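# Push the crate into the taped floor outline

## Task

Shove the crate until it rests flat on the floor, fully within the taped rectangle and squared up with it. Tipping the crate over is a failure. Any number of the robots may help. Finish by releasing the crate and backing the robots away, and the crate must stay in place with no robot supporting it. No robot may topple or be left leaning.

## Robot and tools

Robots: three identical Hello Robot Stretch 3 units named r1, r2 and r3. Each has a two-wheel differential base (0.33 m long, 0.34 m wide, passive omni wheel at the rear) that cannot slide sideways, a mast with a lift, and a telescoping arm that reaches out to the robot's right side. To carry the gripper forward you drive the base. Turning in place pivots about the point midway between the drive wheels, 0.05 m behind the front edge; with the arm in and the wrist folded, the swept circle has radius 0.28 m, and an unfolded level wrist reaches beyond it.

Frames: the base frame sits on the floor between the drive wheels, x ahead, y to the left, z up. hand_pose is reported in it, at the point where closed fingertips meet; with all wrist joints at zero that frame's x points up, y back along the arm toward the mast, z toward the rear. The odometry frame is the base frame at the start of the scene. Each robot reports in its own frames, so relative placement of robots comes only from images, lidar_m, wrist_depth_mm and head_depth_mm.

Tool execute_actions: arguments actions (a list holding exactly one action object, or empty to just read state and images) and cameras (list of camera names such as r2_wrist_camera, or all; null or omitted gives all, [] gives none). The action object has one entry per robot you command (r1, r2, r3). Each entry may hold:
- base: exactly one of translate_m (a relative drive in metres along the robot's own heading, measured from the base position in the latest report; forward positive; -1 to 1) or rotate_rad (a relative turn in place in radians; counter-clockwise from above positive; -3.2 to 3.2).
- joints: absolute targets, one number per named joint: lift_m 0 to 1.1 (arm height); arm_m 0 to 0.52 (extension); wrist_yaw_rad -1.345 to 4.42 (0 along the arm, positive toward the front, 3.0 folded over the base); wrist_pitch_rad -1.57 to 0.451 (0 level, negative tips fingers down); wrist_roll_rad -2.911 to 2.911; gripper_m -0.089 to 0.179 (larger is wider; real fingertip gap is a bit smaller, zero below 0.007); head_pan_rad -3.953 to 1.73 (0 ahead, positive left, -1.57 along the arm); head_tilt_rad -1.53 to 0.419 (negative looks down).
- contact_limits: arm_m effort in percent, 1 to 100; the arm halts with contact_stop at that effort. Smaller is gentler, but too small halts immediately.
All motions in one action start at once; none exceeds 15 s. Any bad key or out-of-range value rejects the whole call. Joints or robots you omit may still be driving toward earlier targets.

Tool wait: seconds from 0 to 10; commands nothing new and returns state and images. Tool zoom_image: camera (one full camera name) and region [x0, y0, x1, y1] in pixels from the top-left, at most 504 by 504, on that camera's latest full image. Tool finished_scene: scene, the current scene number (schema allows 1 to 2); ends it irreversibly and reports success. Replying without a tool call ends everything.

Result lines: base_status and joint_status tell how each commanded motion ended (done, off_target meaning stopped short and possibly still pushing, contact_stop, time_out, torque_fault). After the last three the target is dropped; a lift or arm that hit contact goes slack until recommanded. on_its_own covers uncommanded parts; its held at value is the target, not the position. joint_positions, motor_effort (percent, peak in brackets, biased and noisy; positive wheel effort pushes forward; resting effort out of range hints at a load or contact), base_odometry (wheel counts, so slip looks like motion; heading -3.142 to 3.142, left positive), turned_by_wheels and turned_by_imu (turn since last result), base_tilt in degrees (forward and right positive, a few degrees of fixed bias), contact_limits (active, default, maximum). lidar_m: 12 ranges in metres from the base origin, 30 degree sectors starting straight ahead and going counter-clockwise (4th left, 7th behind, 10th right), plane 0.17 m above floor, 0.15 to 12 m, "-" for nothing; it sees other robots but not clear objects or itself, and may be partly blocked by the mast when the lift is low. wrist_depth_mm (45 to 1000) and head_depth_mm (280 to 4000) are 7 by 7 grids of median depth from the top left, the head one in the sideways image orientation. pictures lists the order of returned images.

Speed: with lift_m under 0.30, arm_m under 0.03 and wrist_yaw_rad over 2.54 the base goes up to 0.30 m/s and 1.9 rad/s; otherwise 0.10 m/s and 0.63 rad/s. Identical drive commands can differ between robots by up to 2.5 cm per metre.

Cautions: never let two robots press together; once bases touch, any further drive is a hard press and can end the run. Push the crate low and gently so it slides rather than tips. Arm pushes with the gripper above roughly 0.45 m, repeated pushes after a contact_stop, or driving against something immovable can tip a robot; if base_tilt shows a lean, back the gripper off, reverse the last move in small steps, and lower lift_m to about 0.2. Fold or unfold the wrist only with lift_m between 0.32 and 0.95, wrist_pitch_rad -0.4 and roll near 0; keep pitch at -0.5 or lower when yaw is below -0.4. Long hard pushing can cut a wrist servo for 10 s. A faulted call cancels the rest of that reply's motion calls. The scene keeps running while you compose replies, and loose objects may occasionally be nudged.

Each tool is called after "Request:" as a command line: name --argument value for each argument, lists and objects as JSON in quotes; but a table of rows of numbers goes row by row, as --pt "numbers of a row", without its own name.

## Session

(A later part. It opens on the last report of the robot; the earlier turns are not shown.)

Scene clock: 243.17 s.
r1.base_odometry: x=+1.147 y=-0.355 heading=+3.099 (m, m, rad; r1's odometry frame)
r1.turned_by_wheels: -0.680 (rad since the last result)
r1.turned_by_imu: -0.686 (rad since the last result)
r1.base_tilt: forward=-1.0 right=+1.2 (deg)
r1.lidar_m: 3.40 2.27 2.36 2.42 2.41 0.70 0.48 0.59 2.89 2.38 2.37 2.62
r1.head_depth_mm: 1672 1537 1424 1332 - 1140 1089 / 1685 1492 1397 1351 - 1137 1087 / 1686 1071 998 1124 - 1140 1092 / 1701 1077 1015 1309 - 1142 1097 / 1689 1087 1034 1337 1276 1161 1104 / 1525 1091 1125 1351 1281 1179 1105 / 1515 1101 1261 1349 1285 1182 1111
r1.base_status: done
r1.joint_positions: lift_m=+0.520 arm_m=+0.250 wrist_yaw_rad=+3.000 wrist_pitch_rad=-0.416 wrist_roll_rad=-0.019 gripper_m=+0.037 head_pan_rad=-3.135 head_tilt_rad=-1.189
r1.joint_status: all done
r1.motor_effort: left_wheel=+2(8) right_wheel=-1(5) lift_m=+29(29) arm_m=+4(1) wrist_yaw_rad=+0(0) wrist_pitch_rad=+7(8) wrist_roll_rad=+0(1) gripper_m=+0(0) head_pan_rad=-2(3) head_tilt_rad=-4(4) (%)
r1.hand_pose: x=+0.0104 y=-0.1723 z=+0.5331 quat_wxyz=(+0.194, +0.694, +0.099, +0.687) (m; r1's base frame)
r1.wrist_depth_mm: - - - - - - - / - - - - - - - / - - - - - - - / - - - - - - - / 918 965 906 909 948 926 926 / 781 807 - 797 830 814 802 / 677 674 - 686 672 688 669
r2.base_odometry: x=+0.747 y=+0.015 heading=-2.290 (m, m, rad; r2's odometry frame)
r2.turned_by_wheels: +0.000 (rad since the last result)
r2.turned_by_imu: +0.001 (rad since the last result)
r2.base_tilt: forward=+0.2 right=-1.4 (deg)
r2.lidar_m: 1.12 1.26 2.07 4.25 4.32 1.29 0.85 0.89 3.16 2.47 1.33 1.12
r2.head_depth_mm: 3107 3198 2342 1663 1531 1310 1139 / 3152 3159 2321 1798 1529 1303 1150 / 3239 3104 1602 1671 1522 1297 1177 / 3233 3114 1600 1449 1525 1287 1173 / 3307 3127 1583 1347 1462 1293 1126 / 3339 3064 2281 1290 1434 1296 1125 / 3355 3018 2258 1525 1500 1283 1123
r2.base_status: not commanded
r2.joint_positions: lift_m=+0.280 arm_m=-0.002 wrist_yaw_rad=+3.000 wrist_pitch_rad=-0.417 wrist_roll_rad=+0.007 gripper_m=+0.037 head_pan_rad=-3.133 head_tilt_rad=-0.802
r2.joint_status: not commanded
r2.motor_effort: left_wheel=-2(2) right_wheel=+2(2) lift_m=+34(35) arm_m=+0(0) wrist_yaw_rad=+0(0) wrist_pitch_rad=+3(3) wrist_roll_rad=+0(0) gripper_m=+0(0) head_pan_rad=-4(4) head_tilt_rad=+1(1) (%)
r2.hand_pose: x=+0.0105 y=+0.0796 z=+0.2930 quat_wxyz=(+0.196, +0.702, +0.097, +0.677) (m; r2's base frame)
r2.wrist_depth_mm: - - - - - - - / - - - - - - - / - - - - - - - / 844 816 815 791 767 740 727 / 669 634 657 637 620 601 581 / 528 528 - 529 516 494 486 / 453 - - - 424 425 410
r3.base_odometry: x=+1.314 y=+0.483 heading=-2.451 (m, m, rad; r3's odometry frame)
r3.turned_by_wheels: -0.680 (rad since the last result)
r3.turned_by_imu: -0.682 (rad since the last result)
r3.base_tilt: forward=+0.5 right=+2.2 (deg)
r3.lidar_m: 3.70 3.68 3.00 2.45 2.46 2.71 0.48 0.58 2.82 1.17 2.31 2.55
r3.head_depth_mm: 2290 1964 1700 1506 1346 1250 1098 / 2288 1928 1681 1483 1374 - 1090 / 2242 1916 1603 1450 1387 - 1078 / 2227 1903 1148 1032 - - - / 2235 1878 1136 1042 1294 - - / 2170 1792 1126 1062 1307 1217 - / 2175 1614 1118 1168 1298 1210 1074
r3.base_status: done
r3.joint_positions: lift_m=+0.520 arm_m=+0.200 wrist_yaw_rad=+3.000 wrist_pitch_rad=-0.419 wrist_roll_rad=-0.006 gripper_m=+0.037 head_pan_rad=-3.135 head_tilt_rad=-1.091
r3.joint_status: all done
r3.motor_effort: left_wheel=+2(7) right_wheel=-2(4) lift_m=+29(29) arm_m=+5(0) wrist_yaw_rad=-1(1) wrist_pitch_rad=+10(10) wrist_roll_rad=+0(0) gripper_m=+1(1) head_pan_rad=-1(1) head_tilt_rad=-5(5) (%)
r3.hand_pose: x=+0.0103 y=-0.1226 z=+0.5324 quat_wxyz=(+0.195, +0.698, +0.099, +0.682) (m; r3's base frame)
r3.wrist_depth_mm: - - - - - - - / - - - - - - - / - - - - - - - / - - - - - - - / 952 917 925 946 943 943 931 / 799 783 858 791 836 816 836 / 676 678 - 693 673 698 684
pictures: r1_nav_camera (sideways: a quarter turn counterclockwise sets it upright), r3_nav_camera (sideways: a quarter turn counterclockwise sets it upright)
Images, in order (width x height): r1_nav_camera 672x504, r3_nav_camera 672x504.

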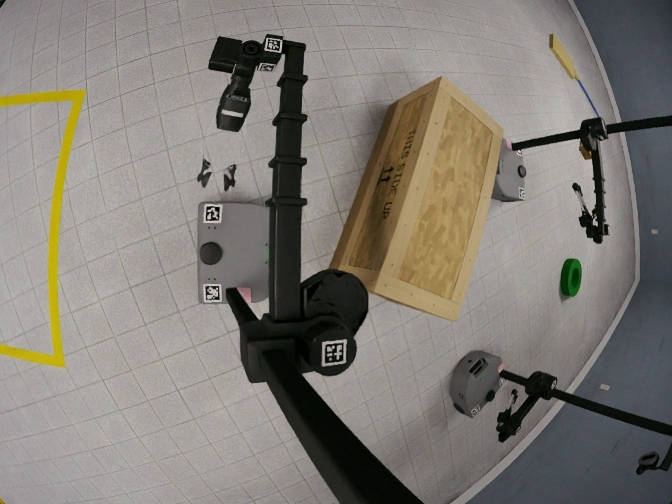

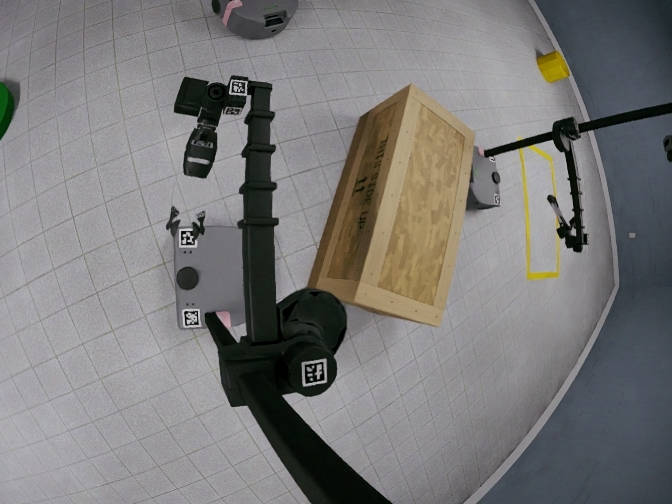

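Request:
execute_actions --actions '[{"r3":{"base":{"rotate_rad":-0.06}},"r1":{"base":{"rotate_rad":-0.09}}}]' --cameras '[]'

Request:
execute_actions --actions '[{"r3":{"base":{"translate_m":-0.4}},"r1":{"base":{"translate_m":-0.4}}}]' --cameras '["r1_nav_camera","r2_nav_camera","r3_nav_camera"]'

Scene clock: 246.87 s.
r1.base_odometry: x=+1.147 y=-0.355 heading=+3.009 (m, m, rad; r1's odometry frame)
r1.turned_by_wheels: -0.090 (rad since the last result)
r1.turned_by_imu: -0.090 (rad since the last result)
r1.base_tilt: forward=-1.0 right=+1.2 (deg)
r1.lidar_m: 3.46 2.30 2.27 2.45 2.43 1.65 0.48 0.56 0.98 2.41 2.37 2.53
r1.head_depth_mm: 1552 1532 1415 1326 - 1142 1082 / 1689 1530 1421 1349 - 1134 1086 / 1694 1077 1014 1226 - 1138 1092 / 1704 1078 1011 1301 - 1144 1100 / 1712 1086 1028 1319 1275 1160 1101 / 1668 1096 1039 1342 1289 1176 1108 / 1519 1103 1110 1355 1284 1181 1112
r1.base_status: done
r1.joint_positions: lift_m=+0.520 arm_m=+0.250 wrist_yaw_rad=+3.000 wrist_pitch_rad=-0.416 wrist_roll_rad=-0.019 gripper_m=+0.037 head_pan_rad=-3.135 head_tilt_rad=-1.189
r1.joint_status: not commanded
r1.motor_effort: left_wheel=+3(9) right_wheel=-2(7) lift_m=+30(29) arm_m=+4(4) wrist_yaw_rad=+1(0) wrist_pitch_rad=+7(7) wrist_roll_rad=+0(0) gripper_m=+0(1) head_pan_rad=-3(3) head_tilt_rad=-4(4) (%)
r1.hand_pose: x=+0.0104 y=-0.1723 z=+0.5331 quat_wxyz=(+0.194, +0.694, +0.099, +0.687) (m; r1's base frame)
r1.wrist_depth_mm: - - - - - - - / - - - - - - - / - - - - - - - / - - - - - - - / 943 937 958 944 940 930 920 / 793 783 - 793 820 794 771 / 682 675 - 686 680 678 689
r2.base_odometry: x=+0.747 y=+0.015 heading=-2.290 (m, m, rad; r2's odometry frame)
r2.turned_by_wheels: +0.000 (rad since the last result)
r2.turned_by_imu: +0.001 (rad since the last result)
r2.base_tilt: forward=+0.3 right=-1.3 (deg)
r2.lidar_m: 1.12 1.26 2.07 4.24 4.32 1.29 0.86 0.89 3.18 2.46 1.33 1.12
r2.head_depth_mm: 3095 3161 2343 1684 1526 1313 1144 / 3135 3088 2345 1794 1523 1305 1146 / 3155 3176 1599 1682 1520 1302 1175 / 3245 3112 1606 1452 1526 1295 1175 / 3307 3090 1580 1341 1455 1290 1125 / 3362 3082 2292 1291 1428 1286 1123 / 3392 2899 2274 1532 1493 1289 1125
r2.base_status: not commanded
r2.joint_positions: lift_m=+0.280 arm_m=-0.002 wrist_yaw_rad=+3.000 wrist_pitch_rad=-0.417 wrist_roll_rad=+0.007 gripper_m=+0.037 head_pan_rad=-3.133 head_tilt_rad=-0.802
r2.joint_status: not commanded
r2.motor_effort: left_wheel=-2(2) right_wheel=+2(2) lift_m=+35(35) arm_m=+0(0) wrist_yaw_rad=+0(1) wrist_pitch_rad=+4(3) wrist_roll_rad=+0(0) gripper_m=+0(0) head_pan_rad=-4(3) head_tilt_rad=+1(1) (%)
r2.hand_pose: x=+0.0105 y=+0.0796 z=+0.2930 quat_wxyz=(+0.196, +0.702, +0.097, +0.677) (m; r2's base frame)
r2.wrist_depth_mm: - - - - - - - / - - - - - - - / - - - - - - - / 849 827 812 803 774 757 739 / 656 645 647 615 624 598 585 / 531 523 - 523 516 480 484 / 453 - - - 424 422 412
r3.base_odometry: x=+1.314 y=+0.483 heading=-2.511 (m, m, rad; r3's odometry frame)
r3.turned_by_wheels: -0.060 (rad since the last result)
r3.turned_by_imu: -0.059 (rad since the last result)
r3.base_tilt: forward=+0.5 right=+2.2 (deg)
r3.lidar_m: 3.70 3.65 3.13 2.46 2.45 2.64 0.48 0.56 1.01 1.17 2.31 2.48
r3.head_depth_mm: 2301 1959 1694 1495 1340 1256 1102 / 2280 1938 1697 1493 1363 - 1089 / 2269 1913 1676 1466 1387 - 1080 / 2238 1882 1139 1059 - - - / 2194 1878 1138 1045 1279 - - / 2169 1871 1131 1050 1295 1221 - / 2174 1667 1118 1095 1289 1205 1075
r3.base_status: done
r3.joint_positions: lift_m=+0.520 arm_m=+0.200 wrist_yaw_rad=+3.000 wrist_pitch_rad=-0.419 wrist_roll_rad=-0.006 gripper_m=+0.037 head_pan_rad=-3.135 head_tilt_rad=-1.091
r3.joint_status: not commanded
r3.motor_effort: left_wheel=+2(7) right_wheel=-2(6) lift_m=+29(29) arm_m=+5(4) wrist_yaw_rad=-1(1) wrist_pitch_rad=+10(10) wrist_roll_rad=+0(0) gripper_m=+1(1) head_pan_rad=-2(1) head_tilt_rad=-4(4) (%)
r3.hand_pose: x=+0.0103 y=-0.1226 z=+0.5324 quat_wxyz=(+0.195, +0.698, +0.099, +0.682) (m; r3's base frame)
r3.wrist_depth_mm: - - - - - - - / - - - - - - - / - - - - - - - / - - - - - - - / 964 922 909 970 958 950 944 / 787 775 837 793 829 812 810 / 657 688 - 697 674 677 690
pictures: none
No camera images: the call's "cameras" was empty. Leave "cameras" out to get every camera's image.

Scene clock: 252.93 s.
r1.base_odometry: x=+1.543 y=-0.408 heading=+3.009 (m, m, rad; r1's odometry frame)
r1.turned_by_wheels: +0.000 (rad since the last result)
r1.turned_by_imu: -0.158 (rad since the last result)
r1.base_tilt: forward=-1.0 right=+1.2 (deg)
r1.lidar_m: 3.38 3.72 2.53 2.37 2.25 0.32 0.28 0.28 0.32 0.56 2.54 2.59
r1.head_depth_mm: 1408 1398 1419 1335 - 1142 1084 / 1683 1491 1426 1347 - 1139 1088 / 1697 1556 1430 951 - 1141 1093 / 1701 1563 995 931 - 1139 1099 / 1719 1567 1001 928 1027 1161 1102 / 1729 1582 1006 931 972 1174 1107 / 1729 1593 1011 939 900 1182 1112
r1.base_status: translate_m off_target (by the wheels' count: -0.3996 of -0.4000)
r1.joint_positions: lift_m=+0.520 arm_m=+0.250 wrist_yaw_rad=+3.000 wrist_pitch_rad=-0.416 wrist_roll_rad=-0.019 gripper_m=+0.037 head_pan_rad=-3.135 head_tilt_rad=-1.189
r1.joint_status: not commanded
r1.on_its_own: left_wheel is at rest, and its effort (-66) is outside its rest range (-18 to +18); right_wheel is at rest, and its effort (-37) is outside its rest range (-18 to +18)
r1.motor_effort: left_wheel=-66(100) right_wheel=-37(56) lift_m=+29(29) arm_m=+2(3) wrist_yaw_rad=+0(1) wrist_pitch_rad=+7(8) wrist_roll_rad=+0(0) gripper_m=+1(1) head_pan_rad=-3(3) head_tilt_rad=-4(3) (%)
r1.hand_pose: x=+0.0104 y=-0.1724 z=+0.5331 quat_wxyz=(+0.194, +0.694, +0.099, +0.687) (m; r1's base frame)
r1.wrist_depth_mm: - - - - - - - / - - - - - - - / - - - - - - - / - - - - - - - / 445 935 927 940 945 918 918 / 406 793 - 762 810 807 762 / 383 570 - 672 667 674 673
r2.base_odometry: x=+0.747 y=+0.015 heading=-2.290 (m, m, rad; r2's odometry frame)
r2.turned_by_wheels: +0.000 (rad since the last result)
r2.turned_by_imu: +0.001 (rad since the last result)
r2.base_tilt: forward=+0.2 right=-1.3 (deg)
r2.lidar_m: 1.12 1.26 2.07 4.25 4.30 1.34 0.76 0.92 3.16 2.46 1.33 1.12
r2.head_depth_mm: 3096 1399 2193 1737 1535 1299 1140 / 3145 2960 1242 1685 1527 1310 1149 / 3174 3117 1601 1682 1519 1300 1173 / 3235 3153 1586 1344 1446 1299 1177 / 3329 3086 1653 1258 1341 1285 1134 / 3311 2715 2297 1287 1438 1287 1135 / 3405 3035 2183 1525 1507 1289 1116
r2.base_status: not commanded
r2.joint_positions: lift_m=+0.280 arm_m=-0.002 wrist_yaw_rad=+3.000 wrist_pitch_rad=-0.417 wrist_roll_rad=+0.007 gripper_m=+0.037 head_pan_rad=-3.133 head_tilt_rad=-0.802
r2.joint_status: not commanded
r2.motor_effort: left_wheel=-2(2) right_wheel=+2(2) lift_m=+35(34) arm_m=+0(0) wrist_yaw_rad=-1(0) wrist_pitch_rad=+3(3) wrist_roll_rad=+0(0) gripper_m=+1(0) head_pan_rad=-4(4) head_tilt_rad=+2(2) (%)
r2.hand_pose: x=+0.0105 y=+0.0796 z=+0.2930 quat_wxyz=(+0.196, +0.702, +0.097, +0.677) (m; r2's base frame)
r2.wrist_depth_mm: - - - - - - - / - - - - - - - / - - - - - - 959 / 838 819 812 781 773 772 745 / 662 641 655 627 612 593 580 / 536 514 - 529 513 497 476 / 461 - - - 429 426 411
r3.base_odometry: x=+1.637 y=+0.719 heading=-2.512 (m, m, rad; r3's odometry frame)
r3.turned_by_wheels: +0.000 (rad since the last result)
r3.turned_by_imu: -0.231 (rad since the last result)
r3.base_tilt: forward=+0.5 right=+2.2 (deg)
r3.lidar_m: 3.12 3.96 3.70 2.46 2.30 2.33 0.27 0.27 0.31 0.51 1.24 2.49
r3.head_depth_mm: 2318 1946 1699 1505 1335 1253 1095 / 2290 1914 1679 1492 1373 - 1082 / 2243 1903 1678 1474 1394 - 1080 / 2232 1917 1669 1464 - - - / 2203 1867 1625 1003 916 - - / 2169 1879 1625 1001 904 952 - / 2174 1844 1621 991 894 860 1078
r3.base_status: translate_m off_target (by the wheels' count: -0.3996 of -0.4000)
r3.joint_positions: lift_m=+0.520 arm_m=+0.200 wrist_yaw_rad=+3.000 wrist_pitch_rad=-0.419 wrist_roll_rad=-0.006 gripper_m=+0.037 head_pan_rad=-3.135 head_tilt_rad=-1.091
r3.joint_status: not commanded
r3.on_its_own: left_wheel is at rest, and its effort (-71) is outside its rest range (-18 to +18); right_wheel is at rest, and its effort (-55) is outside its rest range (-18 to +18)
r3.motor_effort: left_wheel=-71(100) right_wheel=-55(82) lift_m=+29(29) arm_m=+4(5) wrist_yaw_rad=+0(1) wrist_pitch_rad=+10(10) wrist_roll_rad=+0(0) gripper_m=+0(0) head_pan_rad=-1(1) head_tilt_rad=-4(5) (%)
r3.hand_pose: x=+0.0103 y=-0.1227 z=+0.5324 quat_wxyz=(+0.195, +0.698, +0.099, +0.682) (m; r3's base frame)
r3.wrist_depth_mm: - - - - - - - / - - - - - - - / - - - - - - - / - - - - - - - / 946 962 939 960 930 976 972 / 789 776 815 782 808 823 796 / 414 699 - 700 650 677 686
pictures: r1_nav_camera (sideways: a quarter turn counterclockwise sets it upright), r2_nav_camera (sideways: a quarter turn counterclockwise sets it upright), r3_nav_camera (sideways: a quarter turn counterclockwise sets it upright)
Images, in order (width x height): r1_nav_camera 672x504, r2_nav_camera 672x504, r3_nav_camera 672x504.

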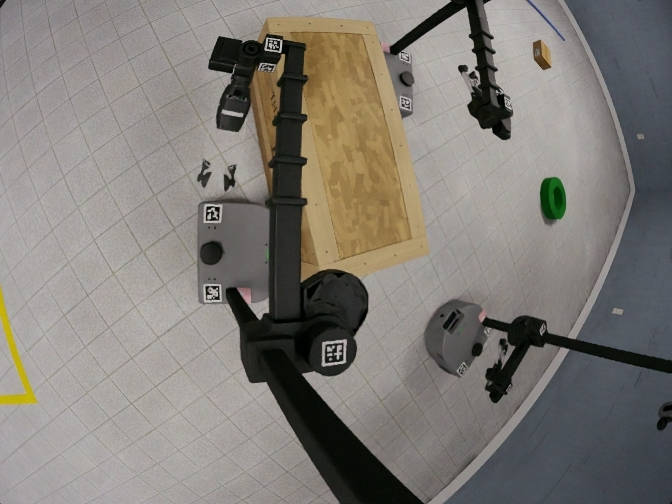

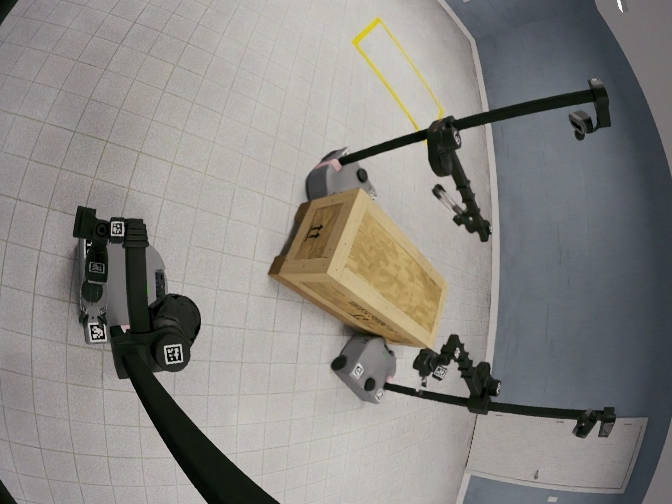

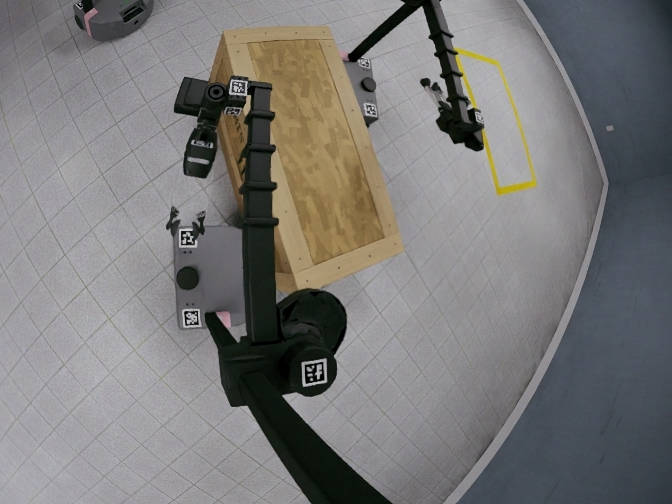

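Request:
execute_actions --actions '[{"r3":{"base":{"translate_m":0.06},"joints":{"arm_m":0,"lift_m":0.6}},"r1":{"base":{"translate_m":0.12},"joints":{"arm_m":0,"lift_m":0.28}},"r2":{"base":{"rotate_rad":-0.864}}}]' --cameras '[]'

Request:
execute_actions --actions '[{"r3":{"base":{"rotate_rad":0.95}},"r1":{"base":{"rotate_rad":1.84}},"r2":{"base":{"translate_m":-0.65}}}]' --cameras '[]'

Request:
execute_actions --actions '[{"r3":{"base":{"translate_m":0.15}},"r1":{"base":{"translate_m":0.55}},"r2":{"base":{"translate_m":-0.45}}}]' --cameras '[]'

Request:
execute_actions --actions '[{"r3":{"base":{"rotate_rad":-0.6}},"r1":{"base":{"rotate_rad":1.57},"joints":{"head_pan_rad":0}},"r2":{"base":{"rotate_rad":2.016},"joints":{"head_tilt_rad":-1.1}}}]' --cameras '["r1_nav_camera","r2_nav_camera","r3_nav_camera","r2_head_camera","r3_head_camera"]'

Scene clock: 269.27 s.
r1.base_odometry: x=+1.424 y=-0.392 heading=+3.009 (m, m, rad; r1's odometry frame)
r1.turned_by_wheels: +0.000 (rad since the last result)
r1.turned_by_imu: +0.001 (rad since the last result)
r1.base_tilt: forward=-1.0 right=+1.2 (deg)
r1.lidar_m: 3.31 3.61 2.45 2.45 2.31 1.44 0.39 0.39 0.46 2.62 2.47 2.52
r1.head_depth_mm: 1451 1497 1416 1317 1241 1147 1086 / 1514 1531 1418 1322 - 1134 1091 / 1698 1552 1420 1302 - 1135 1093 / 1702 1552 997 1068 - 1139 1092 / 1727 1563 998 985 1280 - 1102 / 1725 1587 1007 963 1257 1180 1108 / 1726 1587 1009 958 1249 1182 1113
r1.base_status: done
r1.joint_positions: lift_m=+0.280 arm_m=+0.000 wrist_yaw_rad=+3.000 wrist_pitch_rad=-0.416 wrist_roll_rad=-0.019 gripper_m=+0.037 head_pan_rad=-3.135 head_tilt_rad=-1.189
r1.joint_status: all done
r1.motor_effort: left_wheel=+0(62) right_wheel=+1(35) lift_m=+26(25) arm_m=-1(4) wrist_yaw_rad=+0(0) wrist_pitch_rad=+7(8) wrist_roll_rad=+0(0) gripper_m=+1(1) head_pan_rad=-2(3) head_tilt_rad=-4(3) (%)
r1.hand_pose: x=+0.0104 y=+0.0772 z=+0.2932 quat_wxyz=(+0.194, +0.694, +0.099, +0.687) (m; r1's base frame)
r1.wrist_depth_mm: - - - - - - - / - - - - - - - / 918 - 939 921 968 943 919 / 738 725 728 732 724 736 726 / 578 583 628 594 591 603 599 / 496 494 - 522 516 504 501 / 442 - - - 421 439 434
r2.base_odometry: x=+0.747 y=+0.015 heading=+3.129 (m, m, rad; r2's odometry frame)
r2.turned_by_wheels: -0.864 (rad since the last result)
r2.turned_by_imu: -0.850 (rad since the last result)
r2.base_tilt: forward=+0.2 right=-1.3 (deg)
r2.lidar_m: 1.21 1.11 1.13 1.42 3.00 4.29 3.90 0.92 0.76 1.33 3.16 1.82
r2.head_depth_mm: - 3185 2357 1833 1523 1304 1141 / - 3126 2320 1848 1529 1306 1146 / - 3143 2305 1833 1522 1296 1175 / - 3179 2310 1830 1520 1295 1173 / 3836 3090 2307 1818 1507 1291 1132 / 3579 3067 2287 1810 1505 1284 1122 / 3328 3034 2270 1688 1496 1285 1123
r2.base_status: done
r2.joint_positions: lift_m=+0.280 arm_m=-0.002 wrist_yaw_rad=+3.000 wrist_pitch_rad=-0.417 wrist_roll_rad=+0.007 gripper_m=+0.037 head_pan_rad=-3.133 head_tilt_rad=-0.802
r2.joint_status: not commanded
r2.motor_effort: left_wheel=+1(7) right_wheel=-2(7) lift_m=+34(34) arm_m=+0(0) wrist_yaw_rad=+0(0) wrist_pitch_rad=+3(3) wrist_roll_rad=+0(0) gripper_m=+0(0) head_pan_rad=-4(4) head_tilt_rad=+1(1) (%)
r2.hand_pose: x=+0.0105 y=+0.0796 z=+0.2930 quat_wxyz=(+0.196, +0.702, +0.097, +0.677) (m; r2's base frame)
r2.wrist_depth_mm: - - - - - 939 796 / - - - - - - 858 / - - - - - 958 866 / 862 845 810 805 772 750 733 / 669 643 661 616 622 607 575 / 539 525 - 526 517 496 484 / 455 - - - 427 422 415
r3.base_odometry: x=+1.589 y=+0.683 heading=-2.512 (m, m, rad; r3's odometry frame)
r3.turned_by_wheels: +0.000 (rad since the last result)
r3.turned_by_imu: +0.001 (rad since the last result)
r3.base_tilt: forward=+0.5 right=+2.2 (deg)
r3.lidar_m: 3.07 3.91 3.79 2.51 2.34 2.37 0.33 0.33 0.37 0.62 1.32 2.45
r3.head_depth_mm: 2302 1923 1696 1490 1362 - 1087 / 2274 1929 1688 1491 - - 1086 / 2233 1914 1672 1481 - - 1088 / 2236 1898 1645 1466 - - - / 2191 1874 1638 1003 945 - - / 2196 1878 1618 1003 927 - - / 2170 1848 1615 995 904 - 1106
r3.base_status: done
r3.joint_positions: lift_m=+0.600 arm_m=+0.000 wrist_yaw_rad=+3.000 wrist_pitch_rad=-0.419 wrist_roll_rad=-0.006 gripper_m=+0.037 head_pan_rad=-3.135 head_tilt_rad=-1.091
r3.joint_status: all done
r3.motor_effort: left_wheel=+0(68) right_wheel=+0(53) lift_m=+30(30) arm_m=-4(6) wrist_yaw_rad=+0(0) wrist_pitch_rad=+10(10) wrist_roll_rad=+0(0) gripper_m=+0(0) head_pan_rad=-2(2) head_tilt_rad=-5(5) (%)
r3.hand_pose: x=+0.0103 y=+0.0768 z=+0.6123 quat_wxyz=(+0.195, +0.698, +0.099, +0.682) (m; r3's base frame)
r3.wrist_depth_mm: - - - - - - - / - - - - - - - / - - - - - - - / - - - - - - - / - - - - - - - / 865 880 - 900 901 902 897 / 731 752 751 767 765 791 786
pictures: none
No camera images: the call's "cameras" was empty. Leave "cameras" out to get every camera's image.

Scene clock: 273.13 s.
r1.base_odometry: x=+1.424 y=-0.392 heading=-1.434 (m, m, rad; r1's odometry frame)
r1.turned_by_wheels: +1.840 (rad since the last result)
r1.turned_by_imu: +1.850 (rad since the last result)
r1.base_tilt: forward=-1.0 right=+1.2 (deg)
r1.lidar_m: 2.31 2.31 0.41 0.39 0.41 0.56 2.48 2.46 2.75 3.65 2.45 2.81
r1.head_depth_mm: 1670 1532 1414 1287 1229 1144 1083 / 1688 1536 1417 1324 - 1139 1090 / 1686 1543 1435 1338 - 1135 1093 / 1710 1557 1443 1332 - 1143 1099 / 1713 1570 1449 1344 1278 - 1102 / 1724 1581 1452 1344 1260 1177 1107 / 1735 1590 1461 1355 1263 1185 1110
r1.base_status: done
r1.joint_positions: lift_m=+0.280 arm_m=+0.000 wrist_yaw_rad=+3.000 wrist_pitch_rad=-0.416 wrist_roll_rad=-0.019 gripper_m=+0.037 head_pan_rad=-3.135 head_tilt_rad=-1.189
r1.joint_status: not commanded
r1.motor_effort: left_wheel=-2(12) right_wheel=+3(11) lift_m=+26(26) arm_m=-1(1) wrist_yaw_rad=+0(0) wrist_pitch_rad=+7(7) wrist_roll_rad=+0(0) gripper_m=+0(0) head_pan_rad=-2(3) head_tilt_rad=-3(4) (%)
r1.hand_pose: x=+0.0104 y=+0.0772 z=+0.2932 quat_wxyz=(+0.194, +0.694, +0.099, +0.687) (m; r1's base frame)
r1.wrist_depth_mm: 358 - 385 397 418 - - / 391 - 418 437 459 - - / 426 - 459 479 840 950 924 / 461 472 494 521 656 717 757 / 499 526 533 555 587 582 582 / 502 499 - 515 507 505 502 / 443 - - - 427 434 431
r2.base_odometry: x=+1.397 y=+0.007 heading=+3.129 (m, m, rad; r2's odometry frame)
r2.turned_by_wheels: +0.000 (rad since the last result)
r2.turned_by_imu: +0.000 (rad since the last result)
r2.base_tilt: forward=+0.3 right=-1.3 (deg)
r2.lidar_m: 1.76 1.63 1.65 2.07 3.84 3.90 3.32 0.75 0.73 0.62 0.62 2.67
r2.head_depth_mm: 3934 3195 2333 1839 1527 1310 1143 / - 3171 2334 1847 1525 1303 1155 / 3941 3172 2331 1841 1515 1294 1181 / 3647 3138 2304 1834 1512 1295 1175 / 3316 3076 2301 1826 1516 1292 1131 / 3094 3087 2287 1811 1503 1287 1125 / 2874 2976 2282 1810 1499 1238 1122
r2.base_status: done
r2.joint_positions: lift_m=+0.280 arm_m=-0.002 wrist_yaw_rad=+3.000 wrist_pitch_rad=-0.417 wrist_roll_rad=+0.007 gripper_m=+0.037 head_pan_rad=-3.133 head_tilt_rad=-0.802
r2.joint_status: not commanded
r2.motor_effort: left_wheel=+1(6) right_wheel=-2(9) lift_m=+34(35) arm_m=+0(0) wrist_yaw_rad=-1(0) wrist_pitch_rad=+3(3) wrist_roll_rad=+0(0) gripper_m=+0(0) head_pan_rad=-4(3) head_tilt_rad=+1(1) (%)
r2.hand_pose: x=+0.0105 y=+0.0796 z=+0.2930 quat_wxyz=(+0.196, +0.702, +0.097, +0.677) (m; r2's base frame)
r2.wrist_depth_mm: - - - - - - - / - - - - - - - / - - - - - - 975 / 858 824 797 798 756 744 737 / 659 633 646 635 627 597 590 / 528 529 - 522 509 487 481 / 460 - - - 432 417 409
r3.base_odometry: x=+1.589 y=+0.683 heading=-1.562 (m, m, rad; r3's odometry frame)
r3.turned_by_wheels: +0.950 (rad since the last result)
r3.turned_by_imu: +0.954 (rad since the last result)
r3.base_tilt: forward=+0.5 right=+2.2 (deg)
r3.lidar_m: 3.92 2.62 2.34 2.34 0.33 0.33 0.36 0.53 0.75 0.75 2.87 3.92
r3.head_depth_mm: 2332 1948 1695 1033 945 - 1092 / 2223 1178 1539 1032 - - 1087 / 2208 1405 1446 1023 - - 1088 / 2218 1911 1145 1016 - - - / 2187 1868 1137 1017 1255 - - / 2198 1854 1121 1050 1290 - - / 2141 1856 1579 1289 1289 - 1107
r3.base_status: done
r3.joint_positions: lift_m=+0.600 arm_m=+0.000 wrist_yaw_rad=+3.000 wrist_pitch_rad=-0.419 wrist_roll_rad=-0.006 gripper_m=+0.037 head_pan_rad=-3.135 head_tilt_rad=-1.091
r3.joint_status: not commanded
r3.motor_effort: left_wheel=-2(7) right_wheel=+3(6) lift_m=+30(30) arm_m=-3(3) wrist_yaw_rad=-1(0) wrist_pitch_rad=+10(10) wrist_roll_rad=+0(0) gripper_m=+1(1) head_pan_rad=-1(1) head_tilt_rad=-4(5) (%)
r3.hand_pose: x=+0.0103 y=+0.0768 z=+0.6123 quat_wxyz=(+0.195, +0.698, +0.099, +0.682) (m; r3's base frame)
r3.wrist_depth_mm: - - - - - - - / - - - - - - - / - - - - - - - / - - - - - - - / 486 498 - - - - - / 413 424 - 889 889 889 937 / 358 444 757 769 743 793 785
pictures: none
No camera images: the call's "cameras" was empty. Leave "cameras" out to get every camera's image.

Scene clock: 276.60 s.
r1.base_odometry: x=+1.499 y=-0.937 heading=-1.434 (m, m, rad; r1's odometry frame)
r1.turned_by_wheels: +0.000 (rad since the last result)
r1.turned_by_imu: +0.004 (rad since the last result)
r1.base_tilt: forward=-1.1 right=+1.1 (deg)
r1.lidar_m: 1.80 1.78 1.99 3.24 0.53 0.55 3.00 2.98 3.34 3.47 2.16 2.16
r1.head_depth_mm: 1633 1303 1300 1287 1246 1147 1084 / 1692 1544 1429 1321 - 1141 1093 / 1692 1548 1432 1333 - 1134 1087 / 1705 1555 1434 1331 - 1145 1095 / 1721 1566 1444 1342 1271 - 1103 / 1721 1578 1457 1351 1254 1179 1104 / 1743 1577 1456 1354 1265 1177 1111
r1.base_status: done
r1.joint_positions: lift_m=+0.280 arm_m=+0.000 wrist_yaw_rad=+3.000 wrist_pitch_rad=-0.416 wrist_roll_rad=-0.019 gripper_m=+0.037 head_pan_rad=-3.135 head_tilt_rad=-1.189
r1.joint_status: not commanded
r1.motor_effort: left_wheel=-3(10) right_wheel=+2(8) lift_m=+26(26) arm_m=-2(1) wrist_yaw_rad=+1(0) wrist_pitch_rad=+7(8) wrist_roll_rad=+0(0) gripper_m=+0(0) head_pan_rad=-3(3) head_tilt_rad=-4(3) (%)
r1.hand_pose: x=+0.0104 y=+0.0772 z=+0.2932 quat_wxyz=(+0.194, +0.694, +0.099, +0.687) (m; r1's base frame)
r1.wrist_depth_mm: 525 - - - - - - / 519 - - - - - - / 513 - 978 949 941 933 956 / 509 723 722 712 724 721 725 / 526 587 606 589 593 590 598 / 497 502 - 533 516 495 490 / 445 - - - 421 434 429
r2.base_odometry: x=+1.847 y=+0.001 heading=+3.129 (m, m, rad; r2's odometry frame)
r2.turned_by_wheels: +0.000 (rad since the last result)
r2.turned_by_imu: +0.000 (rad since the last result)
r2.base_tilt: forward=+0.2 right=-1.3 (deg)
r2.lidar_m: 2.15 1.98 2.01 2.52 3.58 3.63 2.96 2.74 0.46 0.75 0.75 0.85
r2.head_depth_mm: 3667 3176 2347 1858 1530 1299 1142 / 3845 3183 2310 1841 1529 1312 1143 / 3481 3132 2317 1839 1528 1296 1175 / 3192 3113 2318 1819 1518 1292 1173 / 2947 3116 2283 1824 1515 1285 1128 / 2740 2916 2284 1823 1497 1282 1125 / 2532 2797 2266 1792 1493 1281 1119
r2.base_status: done
r2.joint_positions: lift_m=+0.280 arm_m=-0.002 wrist_yaw_rad=+3.000 wrist_pitch_rad=-0.417 wrist_roll_rad=+0.007 gripper_m=+0.037 head_pan_rad=-3.133 head_tilt_rad=-0.802
r2.joint_status: not commanded
r2.motor_effort: left_wheel=+1(6) right_wheel=-2(9) lift_m=+35(34) arm_m=+0(1) wrist_yaw_rad=-1(0) wrist_pitch_rad=+4(4) wrist_roll_rad=+0(0) gripper_m=+0(0) head_pan_rad=-4(4) head_tilt_rad=+2(2) (%)
r2.hand_pose: x=+0.0105 y=+0.0796 z=+0.2930 quat_wxyz=(+0.196, +0.702, +0.097, +0.677) (m; r2's base frame)
r2.wrist_depth_mm: - - - - - - - / - - - - - - - / - - - 950 - - 976 / 868 816 802 788 769 741 732 / 669 656 652 619 627 576 587 / 532 527 - 522 516 489 481 / 451 - - - 427 417 415
r3.base_odometry: x=+1.590 y=+0.533 heading=-1.562 (m, m, rad; r3's odometry frame)
r3.turned_by_wheels: +0.000 (rad since the last result)
r3.turned_by_imu: +0.001 (rad since the last result)
r3.base_tilt: forward=+0.5 right=+2.2 (deg)
r3.lidar_m: 3.77 2.57 2.29 2.30 0.45 0.45 0.49 0.73 2.46 0.46 0.57 3.77
r3.head_depth_mm: 2312 1949 1692 1031 1326 - 1089 / 2279 1928 1158 1030 - - 1081 / 2254 1931 1145 1026 - - 1088 / 2222 1831 1137 1050 - - - / 1489 1674 1139 1149 1304 - - / 1631 1704 1131 1374 1304 - - / 2160 1859 1181 1428 1302 - 1105
r3.base_status: done
r3.joint_positions: lift_m=+0.600 arm_m=+0.000 wrist_yaw_rad=+3.000 wrist_pitch_rad=-0.419 wrist_roll_rad=-0.006 gripper_m=+0.037 head_pan_rad=-3.135 head_tilt_rad=-1.091
r3.joint_status: not commanded
r3.motor_effort: left_wheel=-3(3) right_wheel=+3(7) lift_m=+30(30) arm_m=-4(3) wrist_yaw_rad=+0(0) wrist_pitch_rad=+10(10) wrist_roll_rad=+0(0) gripper_m=+0(0) head_pan_rad=-1(1) head_tilt_rad=-4(4) (%)
r3.hand_pose: x=+0.0103 y=+0.0768 z=+0.6123 quat_wxyz=(+0.195, +0.698, +0.099, +0.682) (m; r3's base frame)
r3.wrist_depth_mm: - - - - - - - / - - - - - - - / - - - - - - - / - - - - - - - / - - - - - - - / 451 883 - 875 902 911 883 / 461 750 749 770 752 774 766
pictures: none
No camera images: the call's "cameras" was empty. Leave "cameras" out to get every camera's image.

Scene clock: 279.17 s.
r1.base_odometry: x=+1.499 y=-0.937 heading=+0.135 (m, m, rad; r1's odometry frame)
r1.turned_by_wheels: +1.570 (rad since the last result)
r1.turned_by_imu: +1.578 (rad since the last result)
r1.base_tilt: forward=-1.1 right=+1.1 (deg)
r1.lidar_m: 3.15 0.53 0.55 3.00 2.99 3.32 3.47 2.16 2.18 1.79 1.79 1.99
r1.head_depth_mm: 1676 1537 1411 1314 1231 1149 1084 / 1682 1532 1422 1322 1233 1192 1068 / 1699 1549 1432 1330 1242 1185 - / 1697 1552 1440 1335 1241 1194 - / 1712 1577 1449 1345 1253 1194 - / 1719 1574 1407 1319 1256 1179 - / 1674 1587 1023 1076 1262 1182 1130
r1.base_status: done
r1.joint_positions: lift_m=+0.280 arm_m=+0.000 wrist_yaw_rad=+3.000 wrist_pitch_rad=-0.416 wrist_roll_rad=-0.019 gripper_m=+0.037 head_pan_rad=-0.007 head_tilt_rad=-1.189
r1.joint_status: all done
r1.motor_effort: left_wheel=-2(12) right_wheel=+2(10) lift_m=+26(26) arm_m=-2(2) wrist_yaw_rad=+0(0) wrist_pitch_rad=+7(7) wrist_roll_rad=+0(0) gripper_m=+2(0) head_pan_rad=+4(46) head_tilt_rad=-3(3) (%)
r1.hand_pose: x=+0.0104 y=+0.0772 z=+0.2932 quat_wxyz=(+0.194, +0.694, +0.099, +0.687) (m; r1's base frame)
r1.wrist_depth_mm: - - - - 867 549 428 / - - - - 902 562 458 / 929 - 962 925 852 574 514 / 722 745 730 735 738 589 564 / 588 592 614 591 591 596 598 / 502 499 - 522 510 503 500 / 442 - - - 429 438 433
r2.base_odometry: x=+1.847 y=+0.001 heading=-1.138 (m, m, rad; r2's odometry frame)
r2.turned_by_wheels: +2.016 (rad since the last result)
r2.turned_by_imu: +1.986 (rad since the last result)
r2.base_tilt: forward=+0.2 right=-1.3 (deg)
r2.lidar_m: 3.60 3.61 3.09 2.74 2.76 0.76 0.75 0.81 2.26 1.98 1.99 2.36
r2.head_depth_mm: 2254 1922 1179 1249 1123 - 1102 / 2194 1913 1166 1404 1150 1120 1093 / 2230 1298 1167 1402 1335 - 1068 / 2218 1298 1182 1408 1324 - 1059 / 2189 1285 1168 1395 1302 - 1053 / 2166 1278 1164 1403 1299 1207 - / 1789 1735 1562 1427 1293 1183 1090
r2.base_status: done
r2.joint_positions: lift_m=+0.280 arm_m=-0.002 wrist_yaw_rad=+3.000 wrist_pitch_rad=-0.417 wrist_roll_rad=+0.007 gripper_m=+0.037 head_pan_rad=-3.134 head_tilt_rad=-1.087
r2.joint_status: all done
r2.motor_effort: left_wheel=-2(7) right_wheel=+2(9) lift_m=+34(35) arm_m=-1(0) wrist_yaw_rad=+0(0) wrist_pitch_rad=+3(3) wrist_roll_rad=+0(0) gripper_m=+0(0) head_pan_rad=-3(3) head_tilt_rad=-7(27) (%)
r2.hand_pose: x=+0.0105 y=+0.0796 z=+0.2930 quat_wxyz=(+0.196, +0.702, +0.097, +0.677) (m; r2's base frame)
r2.wrist_depth_mm: - - - - - - - / - - - - - - - / - 583 - - - - 955 / 527 480 795 780 765 745 724 / 403 418 654 618 615 604 590 / 377 406 - 531 511 492 482 / 425 - - - 431 419 412
r3.base_odometry: x=+1.590 y=+0.533 heading=-2.162 (m, m, rad; r3's odometry frame)
r3.turned_by_wheels: -0.600 (rad since the last result)
r3.turned_by_imu: -0.602 (rad since the last result)
r3.base_tilt: forward=+0.5 right=+2.2 (deg)
r3.lidar_m: 3.77 3.77 2.71 2.30 2.29 2.61 0.45 0.47 0.67 2.47 0.32 2.80
r3.head_depth_mm: 2300 1949 1700 1494 1365 - 1090 / 2271 1931 1678 1489 - - 1084 / 2261 1925 1665 1482 - - 1083 / 2238 1899 1162 1032 - - - / 2192 1889 1135 1004 1260 - - / 2170 1872 1121 996 1245 - - / 2162 1859 1117 993 1241 - 1110
r3.base_status: done
r3.joint_positions: lift_m=+0.600 arm_m=+0.000 wrist_yaw_rad=+3.000 wrist_pitch_rad=-0.419 wrist_roll_rad=-0.006 gripper_m=+0.037 head_pan_rad=-3.135 head_tilt_rad=-1.091
r3.joint_status: not commanded
r3.motor_effort: left_wheel=+2(8) right_wheel=-2(7) lift_m=+30(30) arm_m=-3(3) wrist_yaw_rad=+0(1) wrist_pitch_rad=+10(10) wrist_roll_rad=+0(0) gripper_m=+0(1) head_pan_rad=-2(2) head_tilt_rad=-4(5) (%)
r3.hand_pose: x=+0.0103 y=+0.0768 z=+0.6123 quat_wxyz=(+0.195, +0.698, +0.099, +0.682) (m; r3's base frame)
r3.wrist_depth_mm: - - - - - - - / - - - - - - - / - - - - - - - / - - - - - - - / - - - - - - - / 851 864 - 909 950 872 910 / 745 738 753 764 748 776 774
pictures: r1_nav_camera (sideways: a quarter turn counterclockwise sets it upright), r2_head_camera (sideways: a quarter turn clockwise sets it upright), r2_nav_camera (sideways: a quarter turn counterclockwise sets it upright), r3_head_camera (sideways: a quarter turn clockwise sets it upright), r3_nav_camera (sideways: a quarter turn counterclockwise sets it upright)
Images, in order (width x height): r1_nav_camera 672x504, r2_head_camera 896x504, r2_nav_camera 672x504, r3_head_camera 896x504, r3_nav_camera 672x504.

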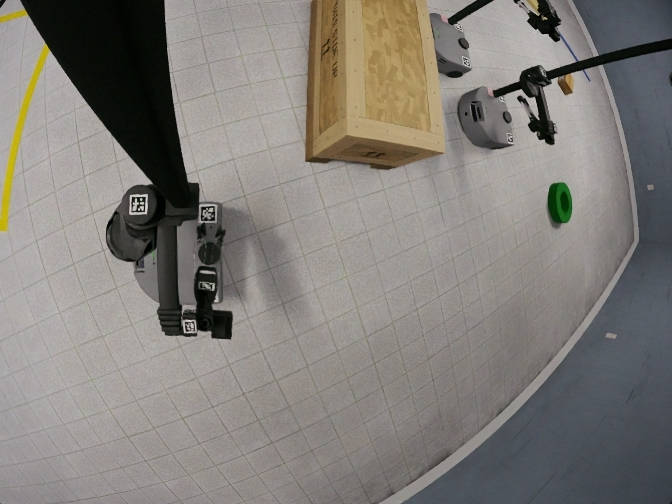

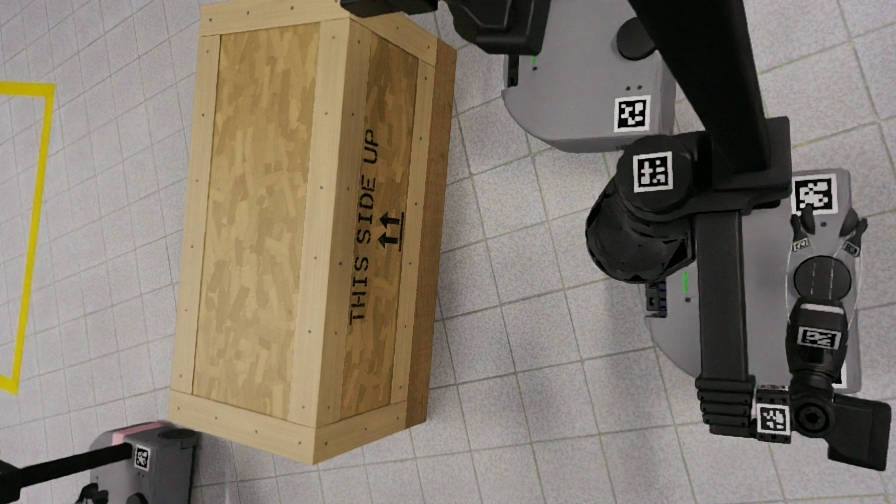

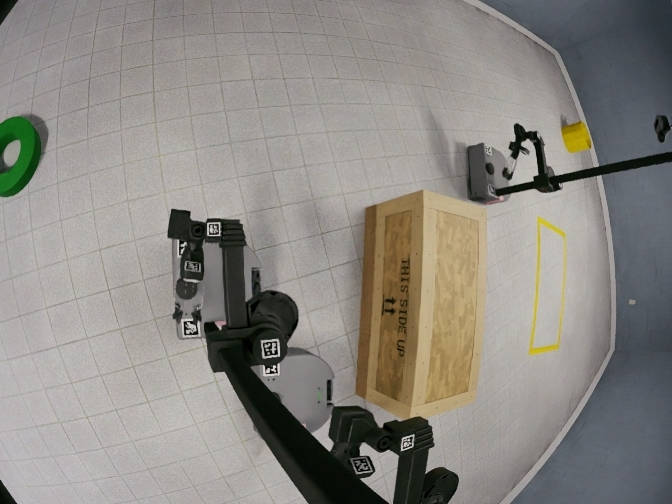

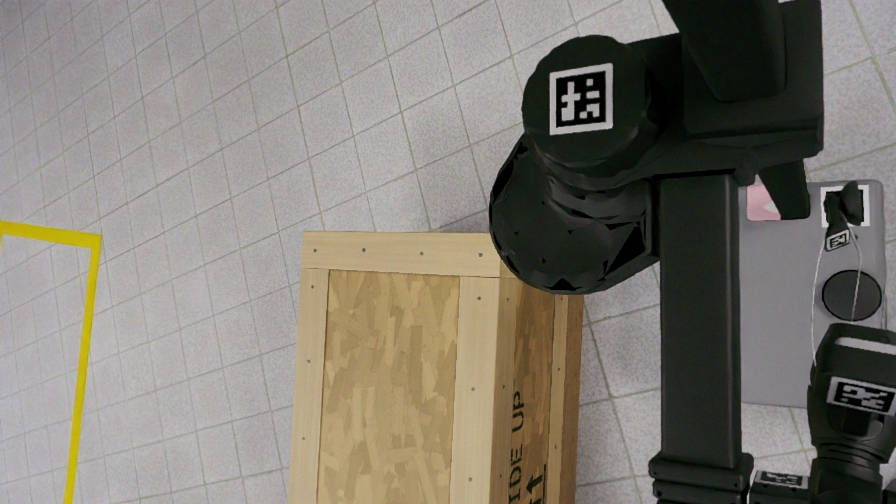

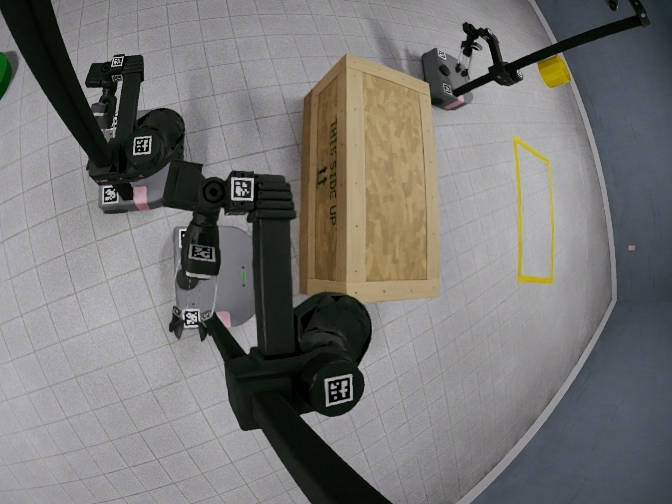

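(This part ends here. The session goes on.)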